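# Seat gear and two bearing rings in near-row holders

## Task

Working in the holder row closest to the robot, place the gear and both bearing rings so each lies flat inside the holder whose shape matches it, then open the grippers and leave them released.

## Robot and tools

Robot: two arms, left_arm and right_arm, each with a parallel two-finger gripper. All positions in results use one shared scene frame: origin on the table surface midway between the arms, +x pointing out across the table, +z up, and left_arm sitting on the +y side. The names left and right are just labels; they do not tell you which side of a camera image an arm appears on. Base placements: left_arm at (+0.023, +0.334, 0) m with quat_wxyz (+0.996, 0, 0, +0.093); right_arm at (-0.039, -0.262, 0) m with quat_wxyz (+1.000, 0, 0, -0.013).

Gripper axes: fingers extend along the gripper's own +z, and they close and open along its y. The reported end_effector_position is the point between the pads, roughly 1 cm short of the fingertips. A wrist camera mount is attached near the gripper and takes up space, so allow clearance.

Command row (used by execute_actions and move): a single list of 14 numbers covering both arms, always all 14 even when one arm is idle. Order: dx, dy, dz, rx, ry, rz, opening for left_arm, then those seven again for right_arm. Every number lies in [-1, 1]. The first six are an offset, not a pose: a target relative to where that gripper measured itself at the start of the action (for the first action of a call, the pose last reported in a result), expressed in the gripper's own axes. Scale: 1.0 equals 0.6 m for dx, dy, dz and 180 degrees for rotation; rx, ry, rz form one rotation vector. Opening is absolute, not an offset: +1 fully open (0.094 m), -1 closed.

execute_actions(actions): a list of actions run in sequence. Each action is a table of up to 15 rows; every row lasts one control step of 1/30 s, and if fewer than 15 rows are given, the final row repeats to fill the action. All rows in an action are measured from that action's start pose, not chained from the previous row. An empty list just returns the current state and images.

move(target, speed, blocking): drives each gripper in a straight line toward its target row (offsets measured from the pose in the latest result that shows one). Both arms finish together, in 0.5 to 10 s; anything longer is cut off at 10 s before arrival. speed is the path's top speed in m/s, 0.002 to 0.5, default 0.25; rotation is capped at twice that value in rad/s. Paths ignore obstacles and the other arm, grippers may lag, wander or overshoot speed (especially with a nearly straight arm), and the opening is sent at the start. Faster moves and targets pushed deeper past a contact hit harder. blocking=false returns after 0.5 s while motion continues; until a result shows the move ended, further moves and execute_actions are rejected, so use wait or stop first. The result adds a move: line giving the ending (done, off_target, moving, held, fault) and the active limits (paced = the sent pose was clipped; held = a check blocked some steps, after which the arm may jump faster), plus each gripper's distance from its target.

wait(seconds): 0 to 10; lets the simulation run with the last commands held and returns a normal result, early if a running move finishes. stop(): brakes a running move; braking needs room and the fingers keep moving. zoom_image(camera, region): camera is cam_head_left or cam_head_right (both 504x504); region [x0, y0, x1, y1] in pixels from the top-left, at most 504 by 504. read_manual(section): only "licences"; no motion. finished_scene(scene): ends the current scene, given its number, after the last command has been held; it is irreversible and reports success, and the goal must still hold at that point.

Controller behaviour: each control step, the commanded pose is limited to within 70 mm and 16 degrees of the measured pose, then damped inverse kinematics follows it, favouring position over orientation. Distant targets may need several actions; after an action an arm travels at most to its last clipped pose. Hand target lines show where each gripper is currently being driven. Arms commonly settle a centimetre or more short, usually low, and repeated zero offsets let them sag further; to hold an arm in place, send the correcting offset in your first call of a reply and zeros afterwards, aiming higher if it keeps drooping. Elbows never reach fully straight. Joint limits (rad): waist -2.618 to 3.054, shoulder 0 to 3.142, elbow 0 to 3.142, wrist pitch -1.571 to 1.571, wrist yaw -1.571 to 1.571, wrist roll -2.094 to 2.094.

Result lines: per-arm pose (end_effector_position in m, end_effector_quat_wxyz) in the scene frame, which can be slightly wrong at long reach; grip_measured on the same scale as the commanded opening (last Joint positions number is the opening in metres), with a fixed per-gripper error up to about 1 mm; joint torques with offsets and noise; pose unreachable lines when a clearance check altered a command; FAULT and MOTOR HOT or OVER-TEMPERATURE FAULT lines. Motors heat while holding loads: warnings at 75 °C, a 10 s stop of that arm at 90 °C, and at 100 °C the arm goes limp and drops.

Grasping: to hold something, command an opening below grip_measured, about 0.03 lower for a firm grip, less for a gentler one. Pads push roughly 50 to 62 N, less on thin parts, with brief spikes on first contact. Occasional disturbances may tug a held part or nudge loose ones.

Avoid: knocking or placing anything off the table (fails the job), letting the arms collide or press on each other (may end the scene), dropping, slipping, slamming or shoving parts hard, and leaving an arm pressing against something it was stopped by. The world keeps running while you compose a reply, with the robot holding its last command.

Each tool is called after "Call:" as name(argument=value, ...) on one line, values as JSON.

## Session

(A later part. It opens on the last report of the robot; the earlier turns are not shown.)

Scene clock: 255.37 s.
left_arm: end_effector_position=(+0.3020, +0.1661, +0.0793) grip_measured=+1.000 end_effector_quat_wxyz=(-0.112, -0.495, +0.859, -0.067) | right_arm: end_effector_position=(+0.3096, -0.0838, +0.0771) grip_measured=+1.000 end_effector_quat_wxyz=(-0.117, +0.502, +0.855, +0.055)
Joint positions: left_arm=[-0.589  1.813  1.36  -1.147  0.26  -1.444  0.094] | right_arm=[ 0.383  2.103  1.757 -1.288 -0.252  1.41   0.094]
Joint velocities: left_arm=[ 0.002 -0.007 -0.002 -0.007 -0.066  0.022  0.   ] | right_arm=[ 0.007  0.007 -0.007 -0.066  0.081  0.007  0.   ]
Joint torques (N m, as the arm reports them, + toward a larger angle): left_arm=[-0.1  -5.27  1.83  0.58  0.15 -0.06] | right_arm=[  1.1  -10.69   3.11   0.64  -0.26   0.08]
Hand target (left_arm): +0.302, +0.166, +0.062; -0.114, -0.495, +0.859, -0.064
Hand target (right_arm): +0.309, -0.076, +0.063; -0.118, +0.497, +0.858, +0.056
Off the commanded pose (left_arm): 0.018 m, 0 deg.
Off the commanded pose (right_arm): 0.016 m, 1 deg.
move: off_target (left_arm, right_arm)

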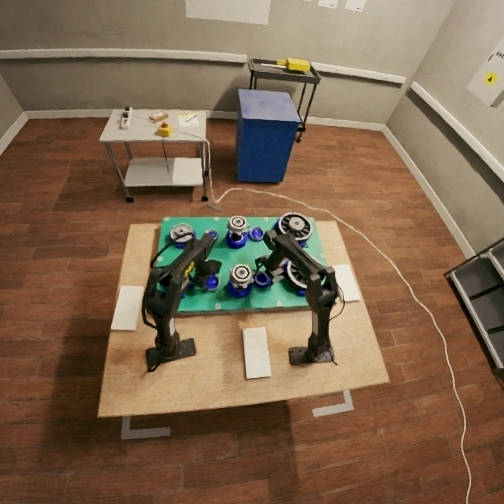

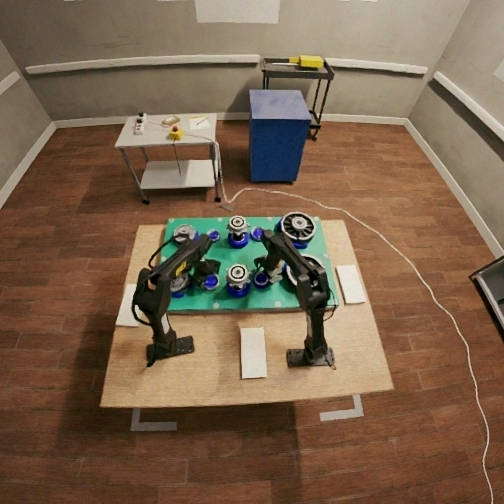

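Call:
move(target=[0.009, 0.016, -0.013, 0, 0, 0, 1, 0.029, -0.013, -0.027, 0, 0, 0, 1], speed=0.03)

Call:
zoom_image(camera="cam_head_left", region=[240, 250, 290, 300])

Call:
zoom_image(camera="cam_head_right", region=[185, 250, 235, 300])

Scene clock: 271.33 s.
left_arm: end_effector_position=(+0.2985, +0.1677, +0.0818) grip_measured=+1.000 end_effector_quat_wxyz=(-0.111, -0.495, +0.859, -0.067) | right_arm: end_effector_position=(+0.3008, -0.0786, +0.0877) grip_measured=+1.000 end_effector_quat_wxyz=(-0.118, +0.501, +0.856, +0.054)
Joint positions: left_arm=[-0.589  1.795  1.348 -1.151  0.26  -1.444  0.094] | right_arm=[ 0.404  2.075  1.757 -1.315 -0.252  1.429  0.094]
Joint velocities: left_arm=[-0.002  0.002 -0.002 -0.051 -0.022 -0.022  0.   ] | right_arm=[-0.017 -0.002 -0.002 -0.037 -0.037 -0.081  0.   ]
Joint torques (N m, as the arm reports them, + toward a larger angle): left_arm=[-0.45 -8.53  5.02 -0.27  0.13 -0.1 ] | right_arm=[  0.46 -13.34   5.69  -0.04  -0.2    0.14]
Hand target (left_arm): +0.292, +0.169, +0.088; -0.112, -0.495, +0.859, -0.067
Hand target (right_arm): +0.297, -0.077, +0.097; -0.117, +0.502, +0.855, +0.055
Off the commanded pose (left_arm): 0.009 m, 0 deg.
Off the commanded pose (right_arm): 0.011 m, 0 deg.
move: off_target (right_arm)

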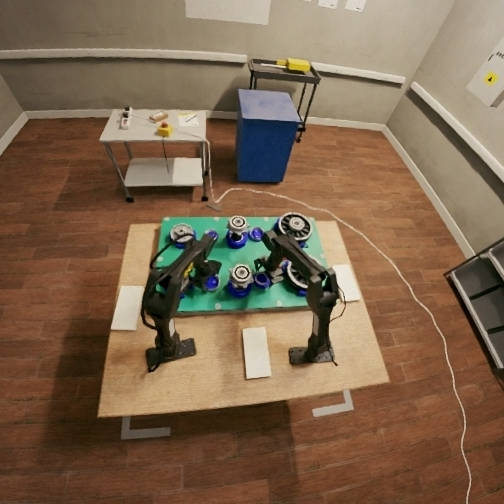

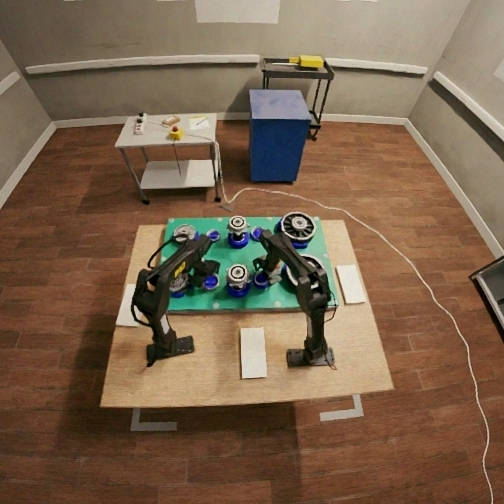

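Region (240, 250, 290, 300) of cam_head_left's 504x504 image, scaled by 10.080, with more detail than that image has.

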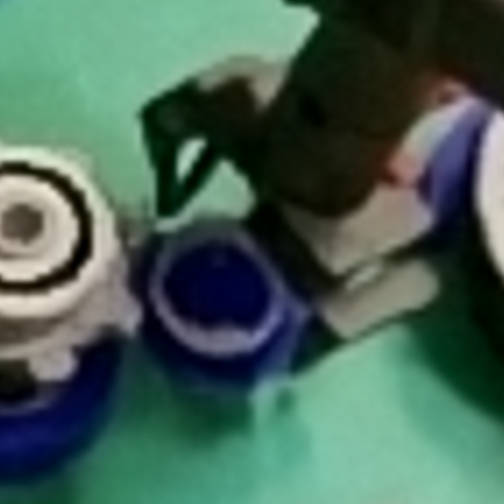

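Region (185, 250, 235, 300) of cam_head_right's 504x504 image, scaled by 10.080, with more detail than that image has.

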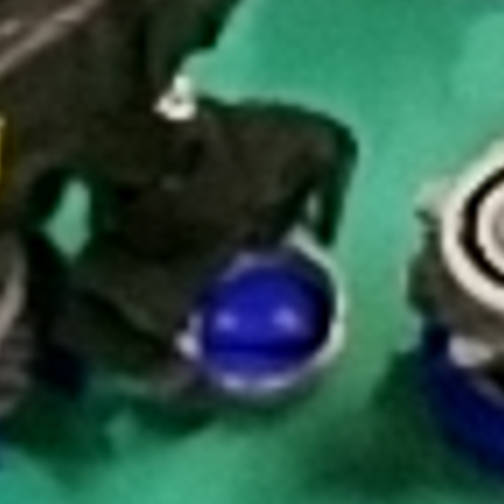

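Call:
move(target=[0.0143, 0.0196, -0.0169, 0, 0, 0, 1, 0.0184, -0.009, -0.026, 0, 0, 0, 1], speed=0.03)

Call:
zoom_image(camera="cam_head_left", region=[240, 250, 290, 300])

Call:
zoom_image(camera="cam_head_right", region=[185, 250, 235, 300])

Scene clock: 281.80 s.
left_arm: end_effector_position=(+0.2933, +0.1699, +0.0881) grip_measured=+1.000 end_effector_quat_wxyz=(-0.110, -0.497, +0.858, -0.069) | right_arm: end_effector_position=(+0.2930, -0.0786, +0.0923) grip_measured=+1.000 end_effector_quat_wxyz=(-0.124, +0.500, +0.856, +0.046)
Joint positions: left_arm=[-0.589  1.764  1.335 -1.163  0.26  -1.45   0.094] | right_arm=[ 0.412  2.064  1.757 -1.344 -0.252  1.434  0.094]
Joint velocities: left_arm=[ 0.007 -0.012 -0.022  0.051  0.022  0.095  0.   ] | right_arm=[-0.027  0.012  0.007 -0.022 -0.007 -0.022  0.   ]
Joint torques (N m, as the arm reports them, + toward a larger angle): left_arm=[-1.12 -7.82  4.8  -0.25  0.17 -0.1 ] | right_arm=[  0.59 -13.29   7.    -0.15  -0.25   0.12]
Hand target (left_arm): +0.285, +0.169, +0.093; -0.111, -0.495, +0.859, -0.067
Hand target (right_arm): +0.293, -0.075, +0.105; -0.118, +0.501, +0.856, +0.054
Off the commanded pose (left_arm): 0.010 m, 0 deg.
Off the commanded pose (right_arm): 0.014 m, 1 deg.
move: off_target (right_arm)

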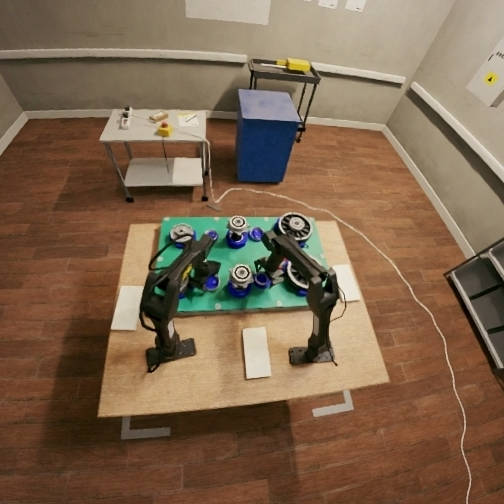

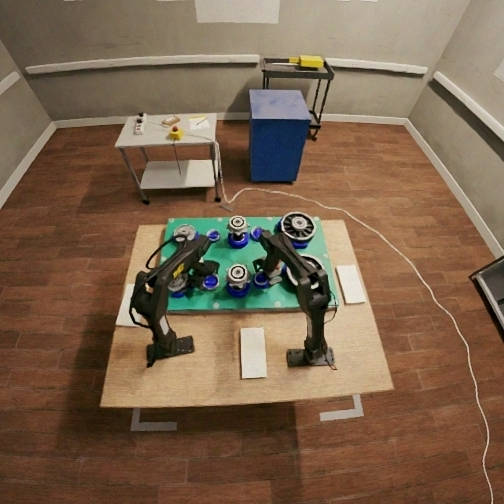

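Region (240, 250, 290, 300) of cam_head_left's 504x504 image, scaled by 10.080, with more detail than that image has.

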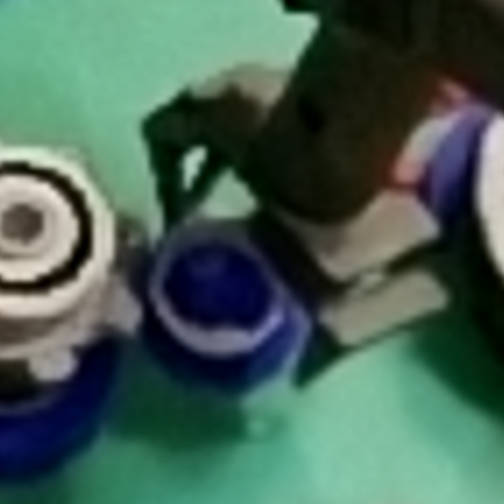

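Region (185, 250, 235, 300) of cam_head_right's 504x504 image, scaled by 10.080, with more detail than that image has.

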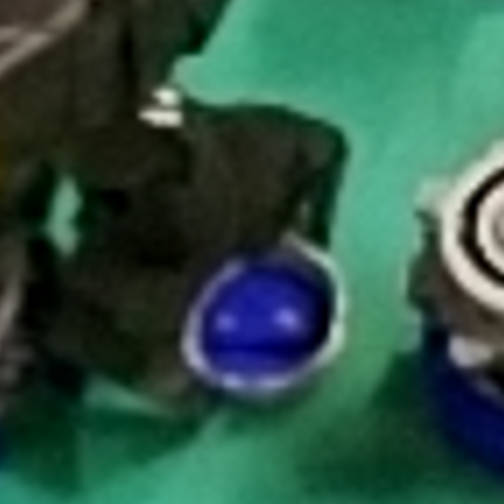

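Call:
move(target=[-0.0112, 0, 0.042, 0, 0, 0, 1, -0.001, 0.020, 0.034, 0, 0, 0, 1], speed=0.06)

Call:
zoom_image(camera="cam_head_left", region=[240, 250, 290, 300])

Call:
zoom_image(camera="cam_head_right", region=[185, 250, 235, 300])

Scene clock: 297.93 s.
left_arm: end_effector_position=(+0.2917, +0.1705, +0.0789) grip_measured=+1.000 end_effector_quat_wxyz=(-0.111, -0.498, +0.857, -0.068) | right_arm: end_effector_position=(+0.2986, -0.0745, +0.0786) grip_measured=+1.000 end_effector_quat_wxyz=(-0.125, +0.501, +0.855, +0.044)
Joint positions: left_arm=[-0.589  1.768  1.303 -1.131  0.26  -1.451  0.094] | right_arm=[ 0.416  2.1    1.757 -1.311 -0.252  1.439  0.094]
Joint velocities: left_arm=[-0.007 -0.002  0.002  0.022  0.022  0.007  0.   ] | right_arm=[ 0.002 -0.002  0.007 -0.051  0.125 -0.051  0.   ]
Joint torques (N m, as the arm reports them, + toward a larger angle): left_arm=[-0.08 -5.1   2.03  0.72  0.17 -0.02] | right_arm=[  0.6  -10.87   4.78   0.38  -0.25   0.09]
Hand target (left_arm): +0.293, +0.170, +0.063; -0.110, -0.497, +0.858, -0.069
Hand target (right_arm): +0.300, -0.069, +0.072; -0.124, +0.500, +0.856, +0.045
Off the commanded pose (left_arm): 0.017 m, 0 deg.
Off the commanded pose (right_arm): 0.009 m, 0 deg.
move: off_target (left_arm)

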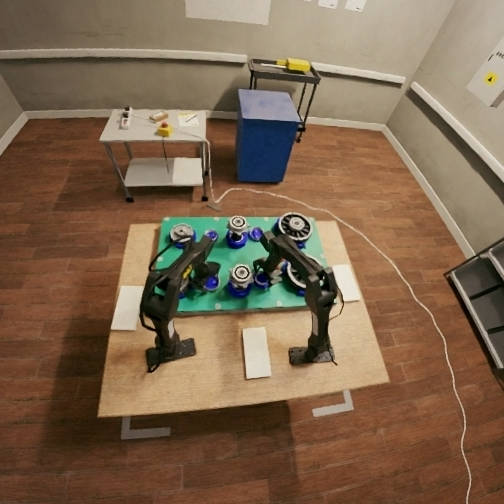

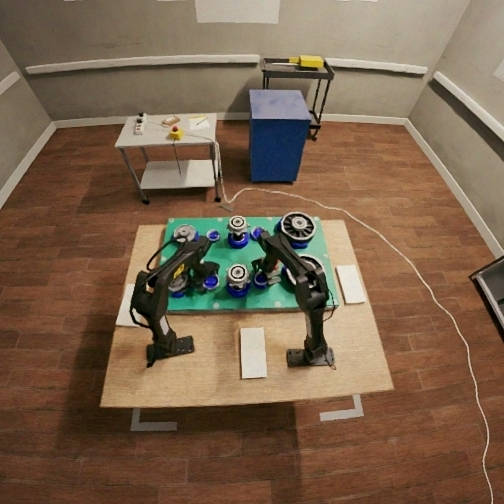

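Region (240, 250, 290, 300) of cam_head_left's 504x504 image, scaled by 10.080, with more detail than that image has.

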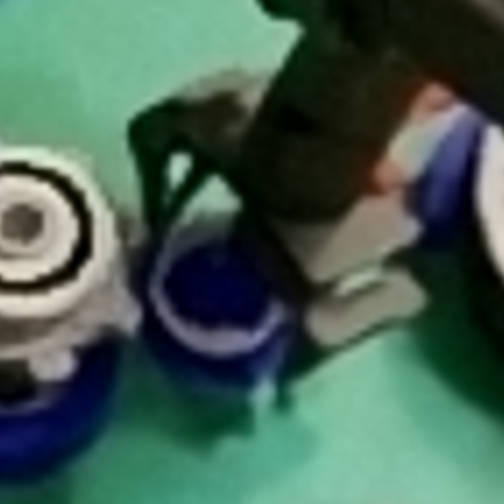

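Region (185, 250, 235, 300) of cam_head_right's 504x504 image, scaled by 10.080, with more detail than that image has.

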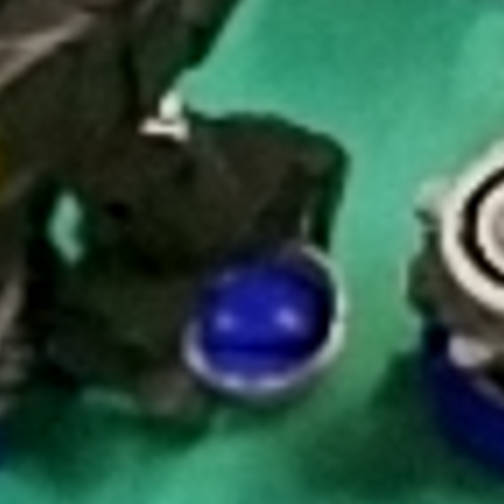

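Call:
move(target=[0.0073, 0, -0.027, 0, 0, 0, 1, 0.013, 0, -0.048, 0, 0, 0, 1], speed=0.05)

Call:
zoom_image(camera="cam_head_left", region=[240, 250, 290, 300])

Call:
zoom_image(camera="cam_head_right", region=[185, 250, 235, 300])

Scene clock: 306.67 s.
left_arm: end_effector_position=(+0.2886, +0.1719, +0.0858) grip_measured=+1.000 end_effector_quat_wxyz=(-0.116, -0.499, +0.857, -0.061) | right_arm: end_effector_position=(+0.2996, -0.0740, +0.1023) grip_measured=+1.000 end_effector_quat_wxyz=(-0.125, +0.501, +0.855, +0.044)
Joint positions: left_arm=[-0.589  1.766  1.328 -1.176  0.26  -1.451  0.094] | right_arm=[ 0.416  2.1    1.851 -1.406 -0.252  1.44   0.094]
Joint velocities: left_arm=[-0.007  0.002  0.002 -0.051  0.007 -0.007  0.   ] | right_arm=[ 0.002 -0.002 -0.017 -0.022  0.037 -0.037  0.   ]
Joint torques (N m, as the arm reports them, + toward a larger angle): left_arm=[ 0.06 -7.19  7.79 -0.26  0.17 -0.03] | right_arm=[  0.19 -11.89   6.8   -0.11  -0.22   0.01]
Hand target (left_arm): +0.291, +0.171, +0.096; -0.111, -0.498, +0.857, -0.068
Hand target (right_arm): +0.300, -0.074, +0.108; -0.125, +0.501, +0.855, +0.044
Off the commanded pose (left_arm): 0.010 m, 1 deg.
Off the commanded pose (right_arm): 0.006 m, 0 deg.
move: done

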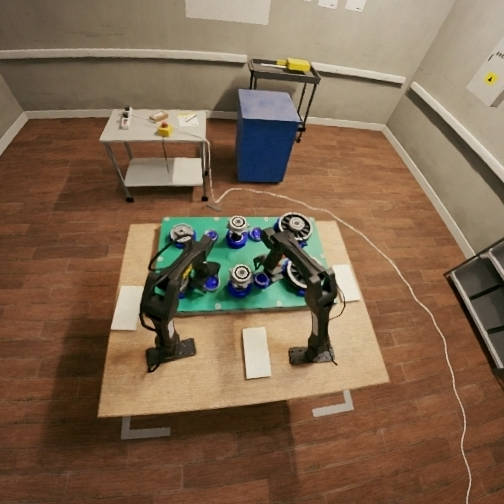

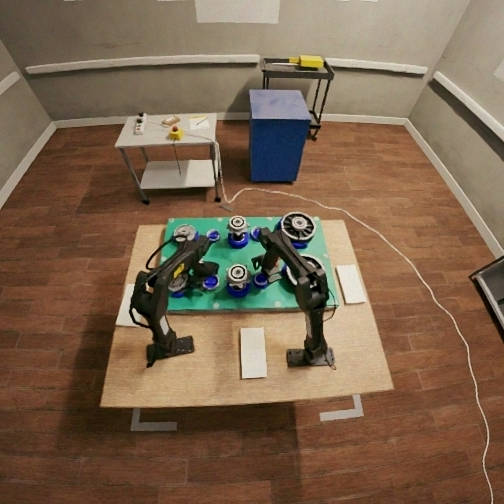

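Region (240, 250, 290, 300) of cam_head_left's 504x504 image, scaled by 10.080, with more detail than that image has.

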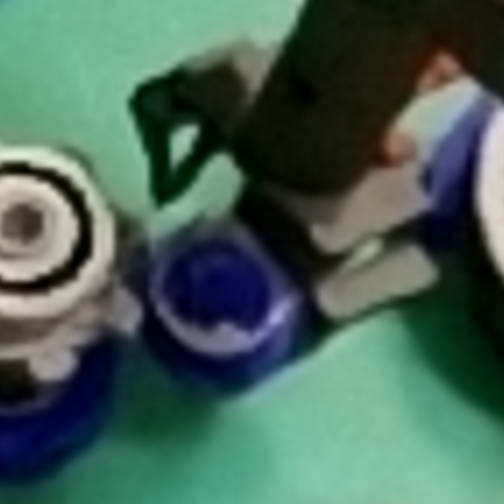

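Region (185, 250, 235, 300) of cam_head_right's 504x504 image, scaled by 10.080, with more detail than that image has.

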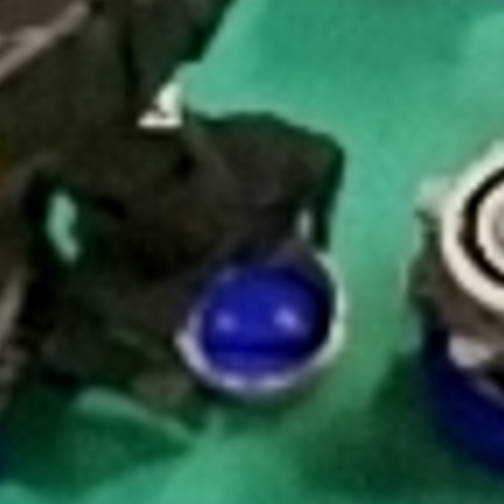

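Call:
move(target=[0.004, -0.004, -0.012, 0, 0, 0, 0.62, -0.007, 0, 0.028, 0, 0, 0, 1], speed=0.05)

Call:
zoom_image(camera="cam_head_left", region=[240, 250, 290, 300])

Call:
zoom_image(camera="cam_head_right", region=[185, 250, 235, 300])

Scene clock: 316.70 s.
left_arm: end_effector_position=(+0.2884, +0.1719, +0.0879) grip_measured=+0.622 end_effector_quat_wxyz=(-0.117, -0.499, +0.857, -0.060) | right_arm: end_effector_position=(+0.2981, -0.0746, +0.0883) grip_measured=+1.000 end_effector_quat_wxyz=(-0.126, +0.501, +0.855, +0.042)
Joint positions: left_arm=[-0.589  1.766  1.336 -1.186  0.26  -1.451  0.076] | right_arm=[ 0.416  2.1    1.795 -1.354 -0.252  1.44   0.094]
Joint velocities: left_arm=[-0.007  0.007 -0.007  0.037 -0.022 -0.037  0.001] | right_arm=[-0.012  0.012 -0.007  0.007 -0.007 -0.007  0.   ]
Joint torques (N m, as the arm reports them, + toward a larger angle): left_arm=[-0.15 -6.37  7.89 -0.24  0.15 -0.09] | right_arm=[  0.04 -12.05   4.35   0.28  -0.2    0.02]
Hand target (left_arm): +0.290, +0.170, +0.093; -0.116, -0.499, +0.857, -0.061
Hand target (right_arm): +0.299, -0.074, +0.085; -0.125, +0.501, +0.855, +0.043
Off the commanded pose (left_arm): 0.006 m, 0 deg.
Off the commanded pose (right_arm): 0.003 m, 0 deg.
move: done

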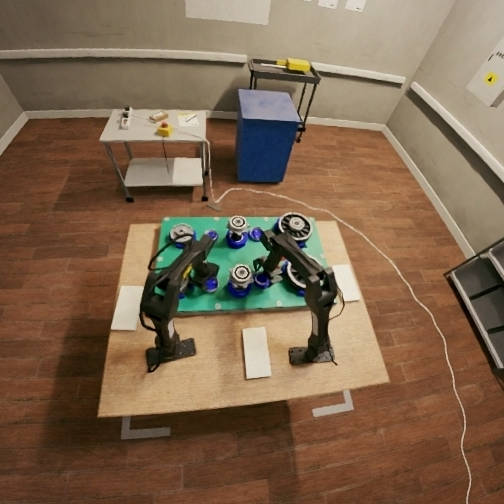

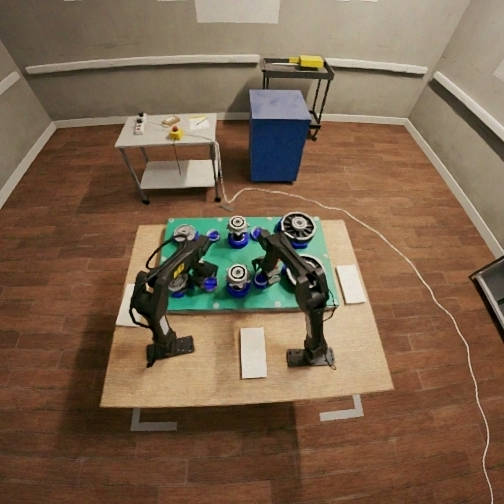

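Region (240, 250, 290, 300) of cam_head_left's 504x504 image, scaled by 10.080, with more detail than that image has.

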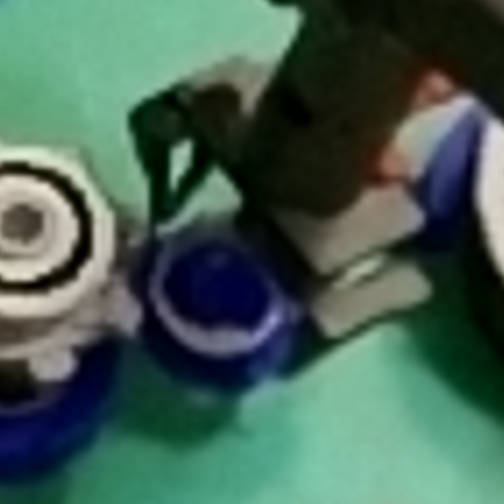

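Region (185, 250, 235, 300) of cam_head_right's 504x504 image, scaled by 10.080, with more detail than that image has.

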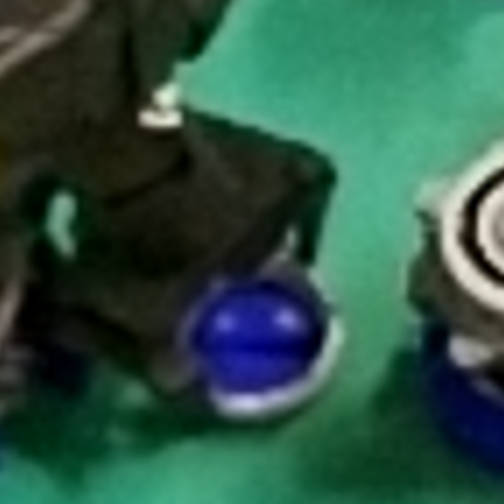

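Call:
move(target=[0.030, -0.011, -0.001, 0, 0, 0, 0.9, 0, 0, -0.003, 0, 0, 0, 0.36], speed=0.04)

Call:
zoom_image(camera="cam_head_left", region=[240, 250, 290, 300])

Call:
zoom_image(camera="cam_head_right", region=[185, 250, 235, 300])

Scene clock: 325.53 s.
left_arm: end_effector_position=(+0.2803, +0.1593, +0.0879) grip_measured=+0.898 end_effector_quat_wxyz=(-0.120, -0.499, +0.857, -0.054) | right_arm: end_effector_position=(+0.2984, -0.0745, +0.0883) grip_measured=+0.362 end_effector_quat_wxyz=(-0.126, +0.501, +0.855, +0.042)
Joint positions: left_arm=[-0.637  1.766  1.336 -1.186  0.26  -1.499  0.089] | right_arm=[ 0.416  2.1    1.795 -1.353 -0.252  1.44   0.064]
Joint velocities: left_arm=[-0.002 -0.007 -0.017  0.037 -0.066 -0.051 -0.001] | right_arm=[-0.017 -0.002 -0.017  0.022 -0.051 -0.066 -0.   ]
Joint torques (N m, as the arm reports them, + toward a larger angle): left_arm=[-0.84 -5.76  8.46 -0.17  0.18  0.  ] | right_arm=[ -0.09 -11.98   5.53   0.04  -0.18   0.01]
Hand target (left_arm): +0.285, +0.154, +0.093; -0.117, -0.499, +0.857, -0.061
Hand target (right_arm): +0.298, -0.075, +0.090; -0.126, +0.501, +0.855, +0.042
Off the commanded pose (left_arm): 0.009 m, 1 deg.
Off the commanded pose (right_arm): 0.002 m, 0 deg.
move: done

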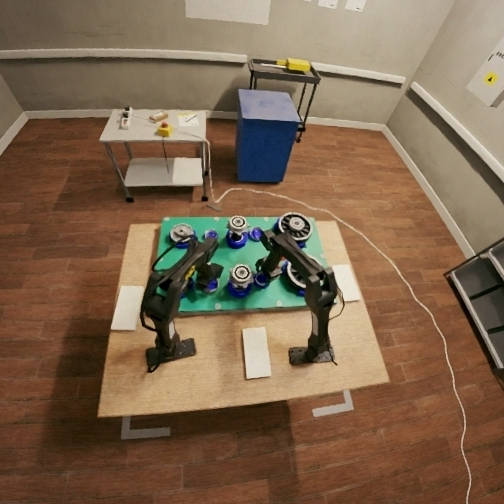

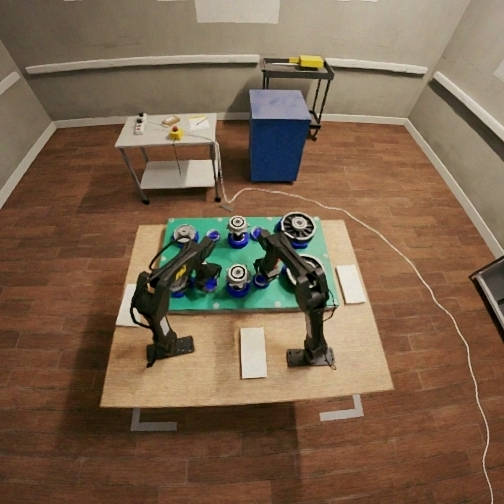

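Region (240, 250, 290, 300) of cam_head_left's 504x504 image, scaled by 10.080, with more detail than that image has.

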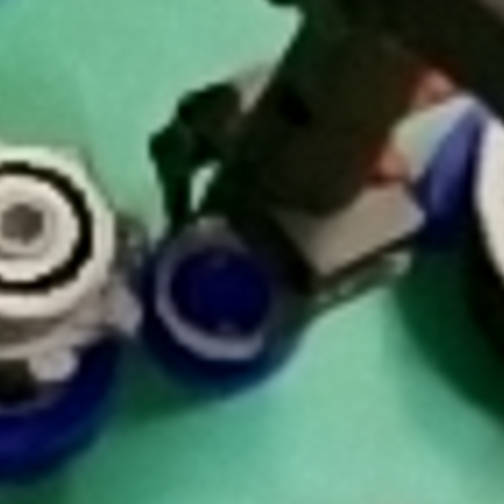

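Region (185, 250, 235, 300) of cam_head_right's 504x504 image, scaled by 10.080, with more detail than that image has.

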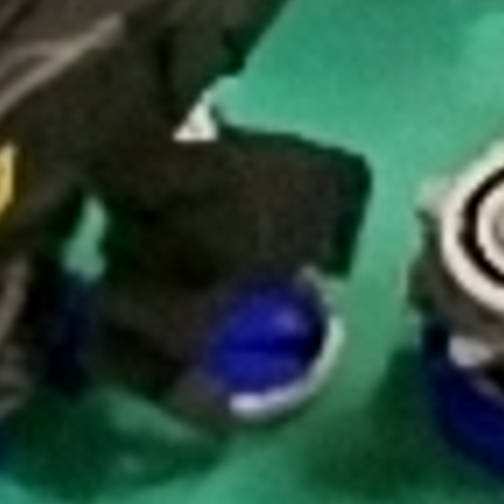

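Call:
move(target=[0, 0, -0.003, 0, 0, 0, 0.56, 0, 0, -0.003, 0, 0, 0, 0.27], speed=0.04)

Call:
zoom_image(camera="cam_head_left", region=[240, 250, 290, 300])

Call:
zoom_image(camera="cam_head_right", region=[185, 250, 235, 300])

Scene clock: 333.13 s.
left_arm: end_effector_position=(+0.2804, +0.1592, +0.0879) grip_measured=+0.574 end_effector_quat_wxyz=(-0.120, -0.500, +0.856, -0.054) | right_arm: end_effector_position=(+0.2993, -0.0740, +0.0882) grip_measured=+0.308 end_effector_quat_wxyz=(-0.125, +0.501, +0.855, +0.044)
Joint positions: left_arm=[-0.637  1.766  1.336 -1.185  0.26  -1.502  0.074] | right_arm=[ 0.416  2.1    1.795 -1.349 -0.253  1.44   0.061]
Joint velocities: left_arm=[-0.017 -0.022 -0.017  0.066 -0.081  0.037 -0.001] | right_arm=[ 0.007 -0.012  0.007  0.007 -0.081 -0.066  0.001]
Joint torques (N m, as the arm reports them, + toward a larger angle): left_arm=[ 0.38 -6.49  6.2  -0.12  0.17 -0.02] | right_arm=[ -0.16 -12.     5.63   0.01  -0.23  -0.04]
Hand target (left_arm): +0.281, +0.160, +0.090; -0.120, -0.499, +0.857, -0.054
Hand target (right_arm): +0.299, -0.075, +0.090; -0.126, +0.501, +0.855, +0.042
Off the commanded pose (left_arm): 0.002 m, 0 deg.
Off the commanded pose (right_arm): 0.002 m, 0 deg.
move: done

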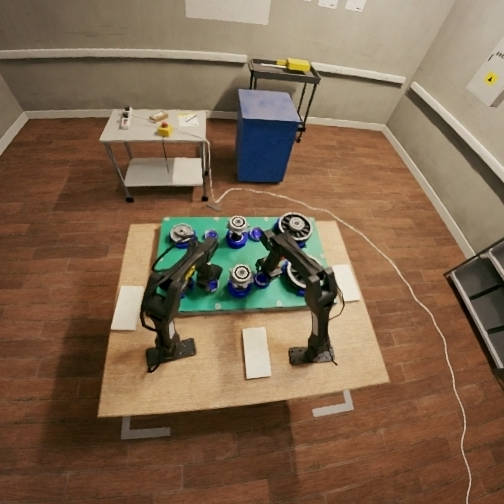

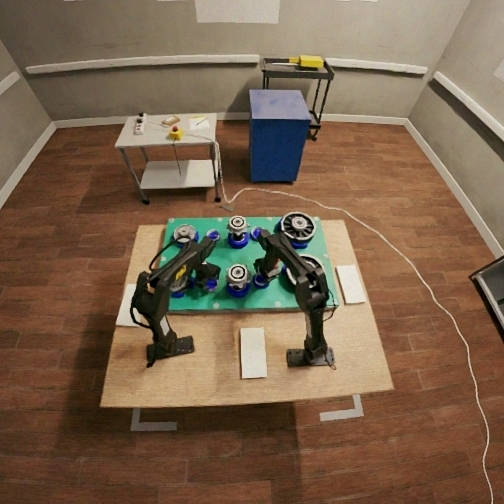

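Region (240, 250, 290, 300) of cam_head_left's 504x504 image, scaled by 10.080, with more detail than that image has.

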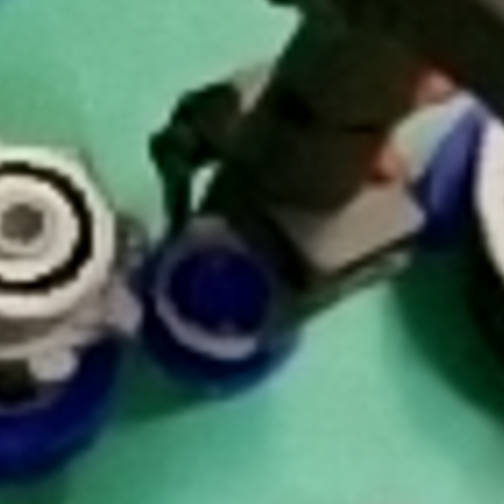

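Region (185, 250, 235, 300) of cam_head_right's 504x504 image, scaled by 10.080, with more detail than that image has.

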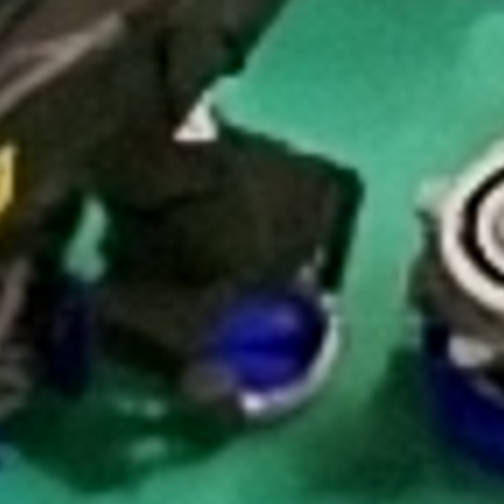

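Call:
move(target=[0.017, 0, -0.064, 0, 0, 0, 0.54, 0.017, 0, -0.064, 0, 0, 0, 0.27], speed=0.05)

Call:
zoom_image(camera="cam_head_left", region=[180, 240, 300, 310])

Call:
zoom_image(camera="cam_head_right", region=[180, 240, 300, 310])

Scene clock: 341.20 s.
left_arm: end_effector_position=(+0.2786, +0.1601, +0.1153) grip_measured=+0.563 end_effector_quat_wxyz=(-0.126, -0.501, +0.855, -0.045) | right_arm: end_effector_position=(+0.3010, -0.0733, +0.1252) grip_measured=+0.308 end_effector_quat_wxyz=(-0.122, +0.501, +0.856, +0.048)
Joint positions: left_arm=[-0.637  1.766  1.445 -1.318  0.26  -1.502  0.073] | right_arm=[ 0.416  2.1    1.942 -1.487 -0.253  1.44   0.061]
Joint velocities: left_arm=[-0.012 -0.012 -0.027 -0.007 -0.007 -0.066 -0.   ] | right_arm=[ 0.012 -0.007  0.002  0.007 -0.007  0.007 -0.   ]
Joint torques (N m, as the arm reports them, + toward a larger angle): left_arm=[ 0.1  -7.54  8.04 -0.35  0.17 -0.04] | right_arm=[ -0.09 -11.17   6.91  -0.06  -0.18   0.06]
Hand target (left_arm): +0.281, +0.160, +0.127; -0.120, -0.500, +0.856, -0.054
Hand target (right_arm): +0.301, -0.073, +0.128; -0.125, +0.501, +0.855, +0.045
Off the commanded pose (left_arm): 0.013 m, 1 deg.
Off the commanded pose (right_arm): 0.003 m, 1 deg.
move: off_target (left_arm)

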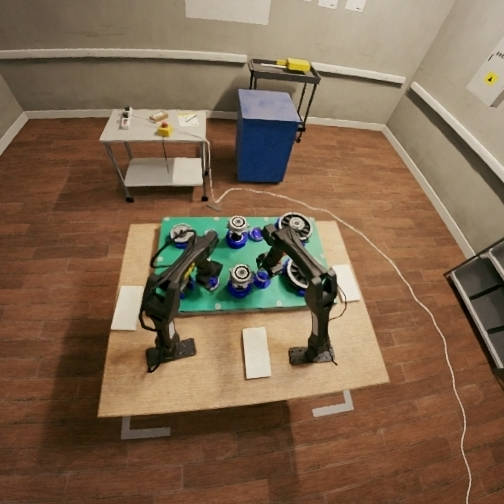

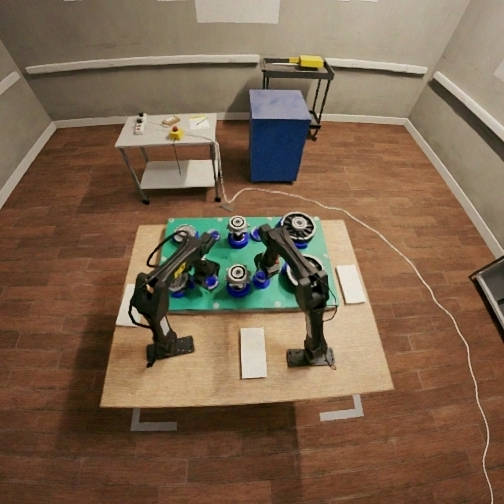

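Region (180, 240, 300, 310) of cam_head_left's 504x504 image, scaled by 4.200, with more detail than that image has; it fills the top 294 rows of this view, and the rest is white.

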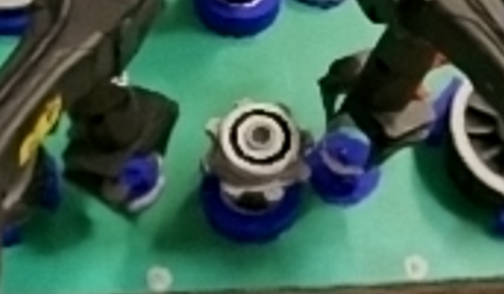

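Region (180, 240, 300, 310) of cam_head_right's 504x504 image, scaled by 4.200, with more detail than that image has; it fills the top 294 rows of this view, and the rest is white.

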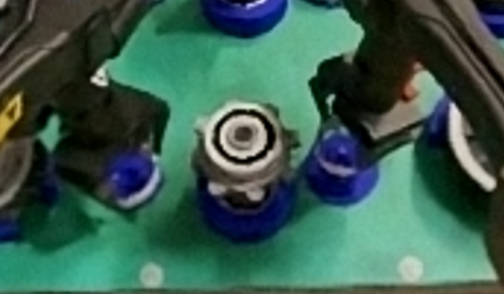

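Call:
move(target=[0.149, 0.2735, 0.0455, -0.080, -0.013, 0.323, 0.535, 0, 0, -0.004, 0, 0, 0, 0.27], speed=0.2)

Scene clock: 392.60 s.
left_arm: end_effector_position=(+0.0967, +0.1595, +0.1140) grip_measured=+0.563 end_effector_quat_wxyz=(-0.129, -0.012, +0.992, +0.011) | right_arm: end_effector_position=(+0.3008, -0.0734, +0.1252) grip_measured=+0.308 end_effector_quat_wxyz=(-0.123, +0.501, +0.856, +0.047)
Joint positions: left_arm=[-1.17   1.398  1.066 -1.401  0.203 -0.992  0.073] | right_arm=[ 0.416  2.1    1.942 -1.488 -0.253  1.44   0.061]
Joint velocities: left_arm=[-0.012  0.012 -0.017  0.051  0.022 -0.007 -0.001] | right_arm=[-0.007  0.002 -0.012  0.022 -0.022 -0.022 -0.001]
Joint torques (N m, as the arm reports them, + toward a larger angle): left_arm=[-0.74 -4.78  5.1  -0.56  0.13  0.02] | right_arm=[ -0.19 -11.61   6.01   0.03  -0.18   0.02]
Hand target (left_arm): +0.093, +0.165, +0.118; -0.126, -0.005, +0.992, +0.013
Hand target (right_arm): +0.301, -0.074, +0.127; -0.122, +0.501, +0.856, +0.048
Off the commanded pose (left_arm): 0.010 m, 1 deg.
Off the commanded pose (right_arm): 0.002 m, 0 deg.
move: done

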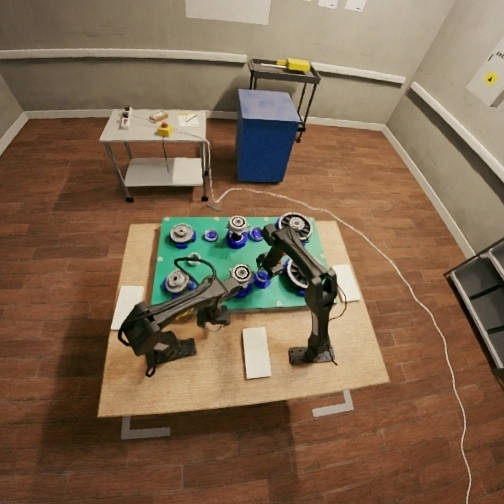

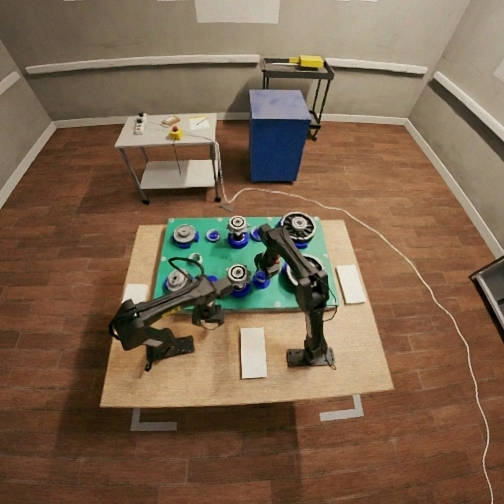

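Call:
move(target=[0.1255, -0.300, 0.118, 0, 0, 0, 0.535, 0, 0, -0.004, 0, 0, 0, 0.27], speed=0.15)

Call:
zoom_image(camera="cam_head_left", region=[200, 280, 320, 390])

Scene clock: 401.17 s.
left_arm: end_effector_position=(+0.0119, -0.0119, +0.0550) grip_measured=+0.563 end_effector_quat_wxyz=(-0.124, -0.012, +0.992, +0.027) | right_arm: end_effector_position=(+0.3008, -0.0734, +0.1252) grip_measured=+0.308 end_effector_quat_wxyz=(-0.123, +0.501, +0.856, +0.047)
Joint positions: left_arm=[-1.667  1.952  1.446 -1.14   0.243 -1.497  0.073] | right_arm=[ 0.416  2.1    1.942 -1.488 -0.253  1.44   0.061]
Joint velocities: left_arm=[-0.007 -0.017 -0.022 -0.037  0.007 -0.022 -0.   ] | right_arm=[-0.002  0.007 -0.007 -0.022  0.037 -0.11  -0.   ]
Joint torques (N m, as the arm reports them, + toward a larger angle): left_arm=[-0.55 -8.51  8.33 -0.16  0.23 -0.06] | right_arm=[ -0.13 -11.68   6.09   0.06  -0.21   0.05]
Hand target (left_arm): +0.010, -0.021, +0.066; -0.126, -0.013, +0.992, +0.009
Hand target (right_arm): +0.301, -0.074, +0.127; -0.123, +0.501, +0.856, +0.047
Off the commanded pose (left_arm): 0.011 m, 2 deg.
Off the commanded pose (right_arm): 0.002 m, 0 deg.
move: off_target (left_arm)

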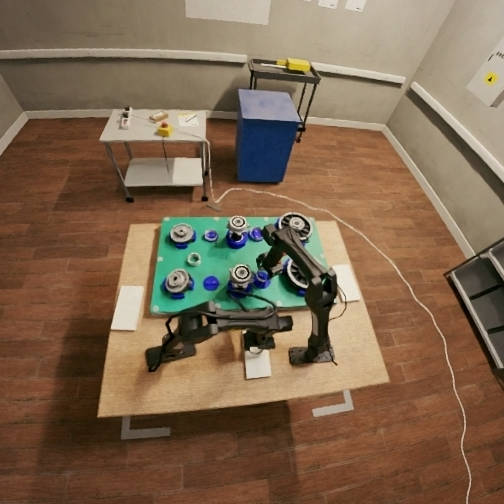

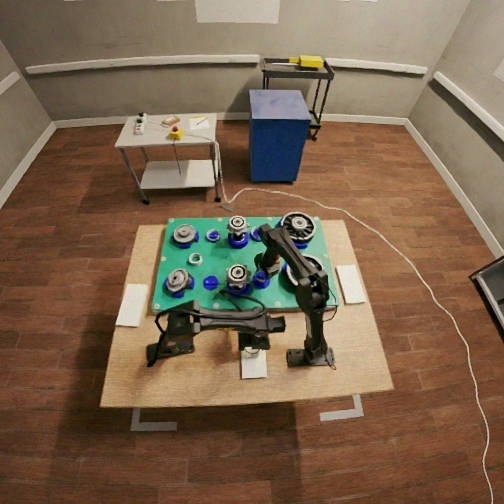

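Region (200, 280, 320, 390) of cam_head_left's 504x504 image, scaled by 4.200, with more detail than that image has; it fills the top 462 rows of this view, and the rest is white.

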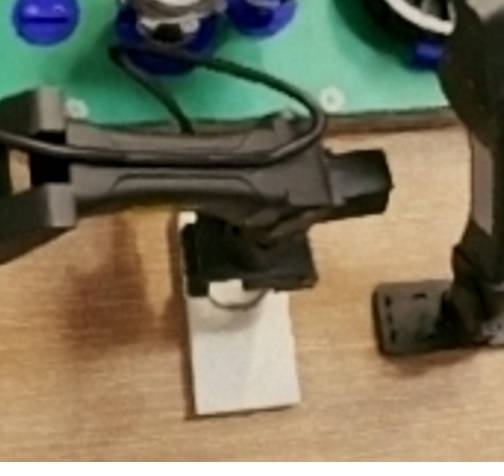

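Call:
move(target=[-0.012, -0.014, 0.045, 0.008, 0.0045, 0.005, 0.535, 0, 0, -0.004, 0, 0, 0, 0.27], speed=0.03)

Call:
zoom_image(camera="cam_head_left", region=[220, 310, 300, 390])

Call:
zoom_image(camera="cam_head_left", region=[193, 264, 228, 299])

Call:
zoom_image(camera="cam_head_right", region=[193, 264, 228, 299])

Scene clock: 409.87 s.
left_arm: end_effector_position=(+0.0098, -0.0199, +0.0383) grip_measured=+0.563 end_effector_quat_wxyz=(-0.131, -0.006, +0.991, +0.013) | right_arm: end_effector_position=(+0.3008, -0.0734, +0.1252) grip_measured=+0.308 end_effector_quat_wxyz=(-0.123, +0.501, +0.856, +0.047)
Joint positions: left_arm=[-1.667  1.976  1.41  -1.053  0.259 -1.487  0.073] | right_arm=[ 0.416  2.1    1.942 -1.488 -0.253  1.44   0.061]
Joint velocities: left_arm=[-0.012 -0.012  0.012 -0.007 -0.037  0.066  0.001] | right_arm=[-0.017 -0.002 -0.012  0.007  0.022 -0.11  -0.   ]
Joint torques (N m, as the arm reports them, + toward a larger angle): left_arm=[ 0.69 -6.93  3.03  0.37  0.16  0.02] | right_arm=[ -0.18 -11.84   6.02   0.01  -0.17   0.02]
Hand target (left_arm): +0.012, -0.019, +0.027; -0.131, -0.006, +0.991, +0.014
Hand target (right_arm): +0.301, -0.074, +0.127; -0.123, +0.501, +0.856, +0.047
Off the commanded pose (left_arm): 0.012 m, 0 deg.
Off the commanded pose (right_arm): 0.002 m, 0 deg.
move: off_target (left_arm)

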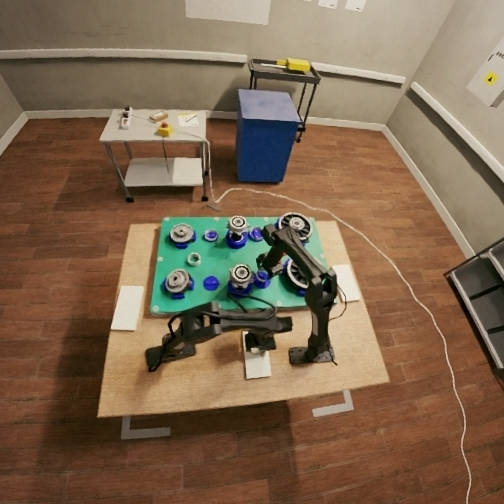

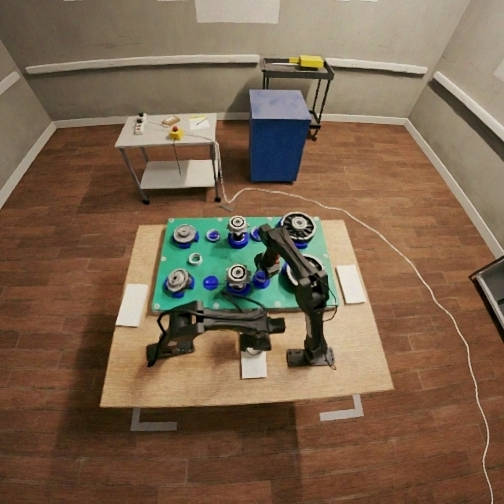

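Region (220, 310, 300, 390) of cam_head_left's 504x504 image, scaled by 6.300, with more detail than that image has.

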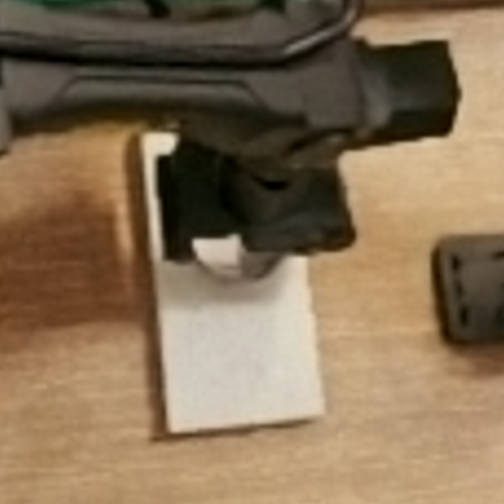

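Region (193, 264, 228, 299) of cam_head_left's 504x504 image, scaled by 14.400, with more detail than that image has.

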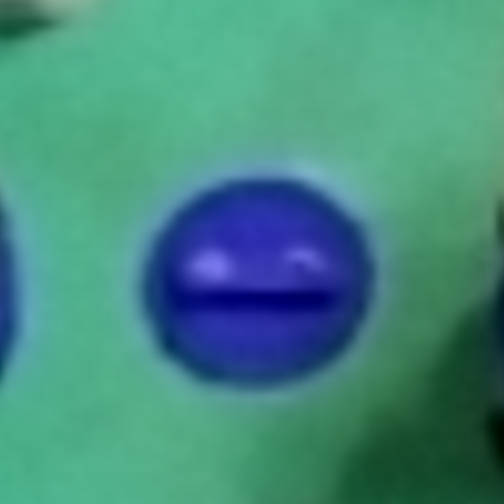

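Region (193, 264, 228, 299) of cam_head_right's 504x504 image, scaled by 14.400, with more detail than that image has.

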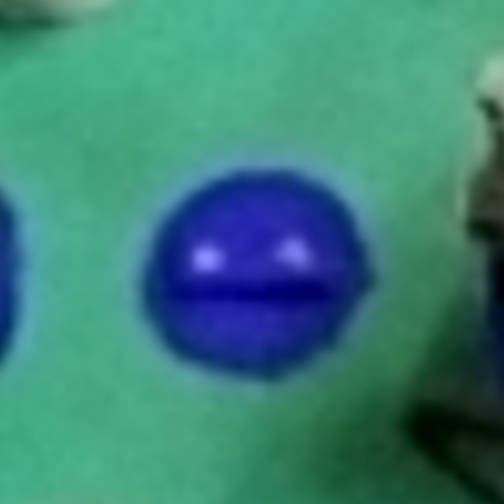

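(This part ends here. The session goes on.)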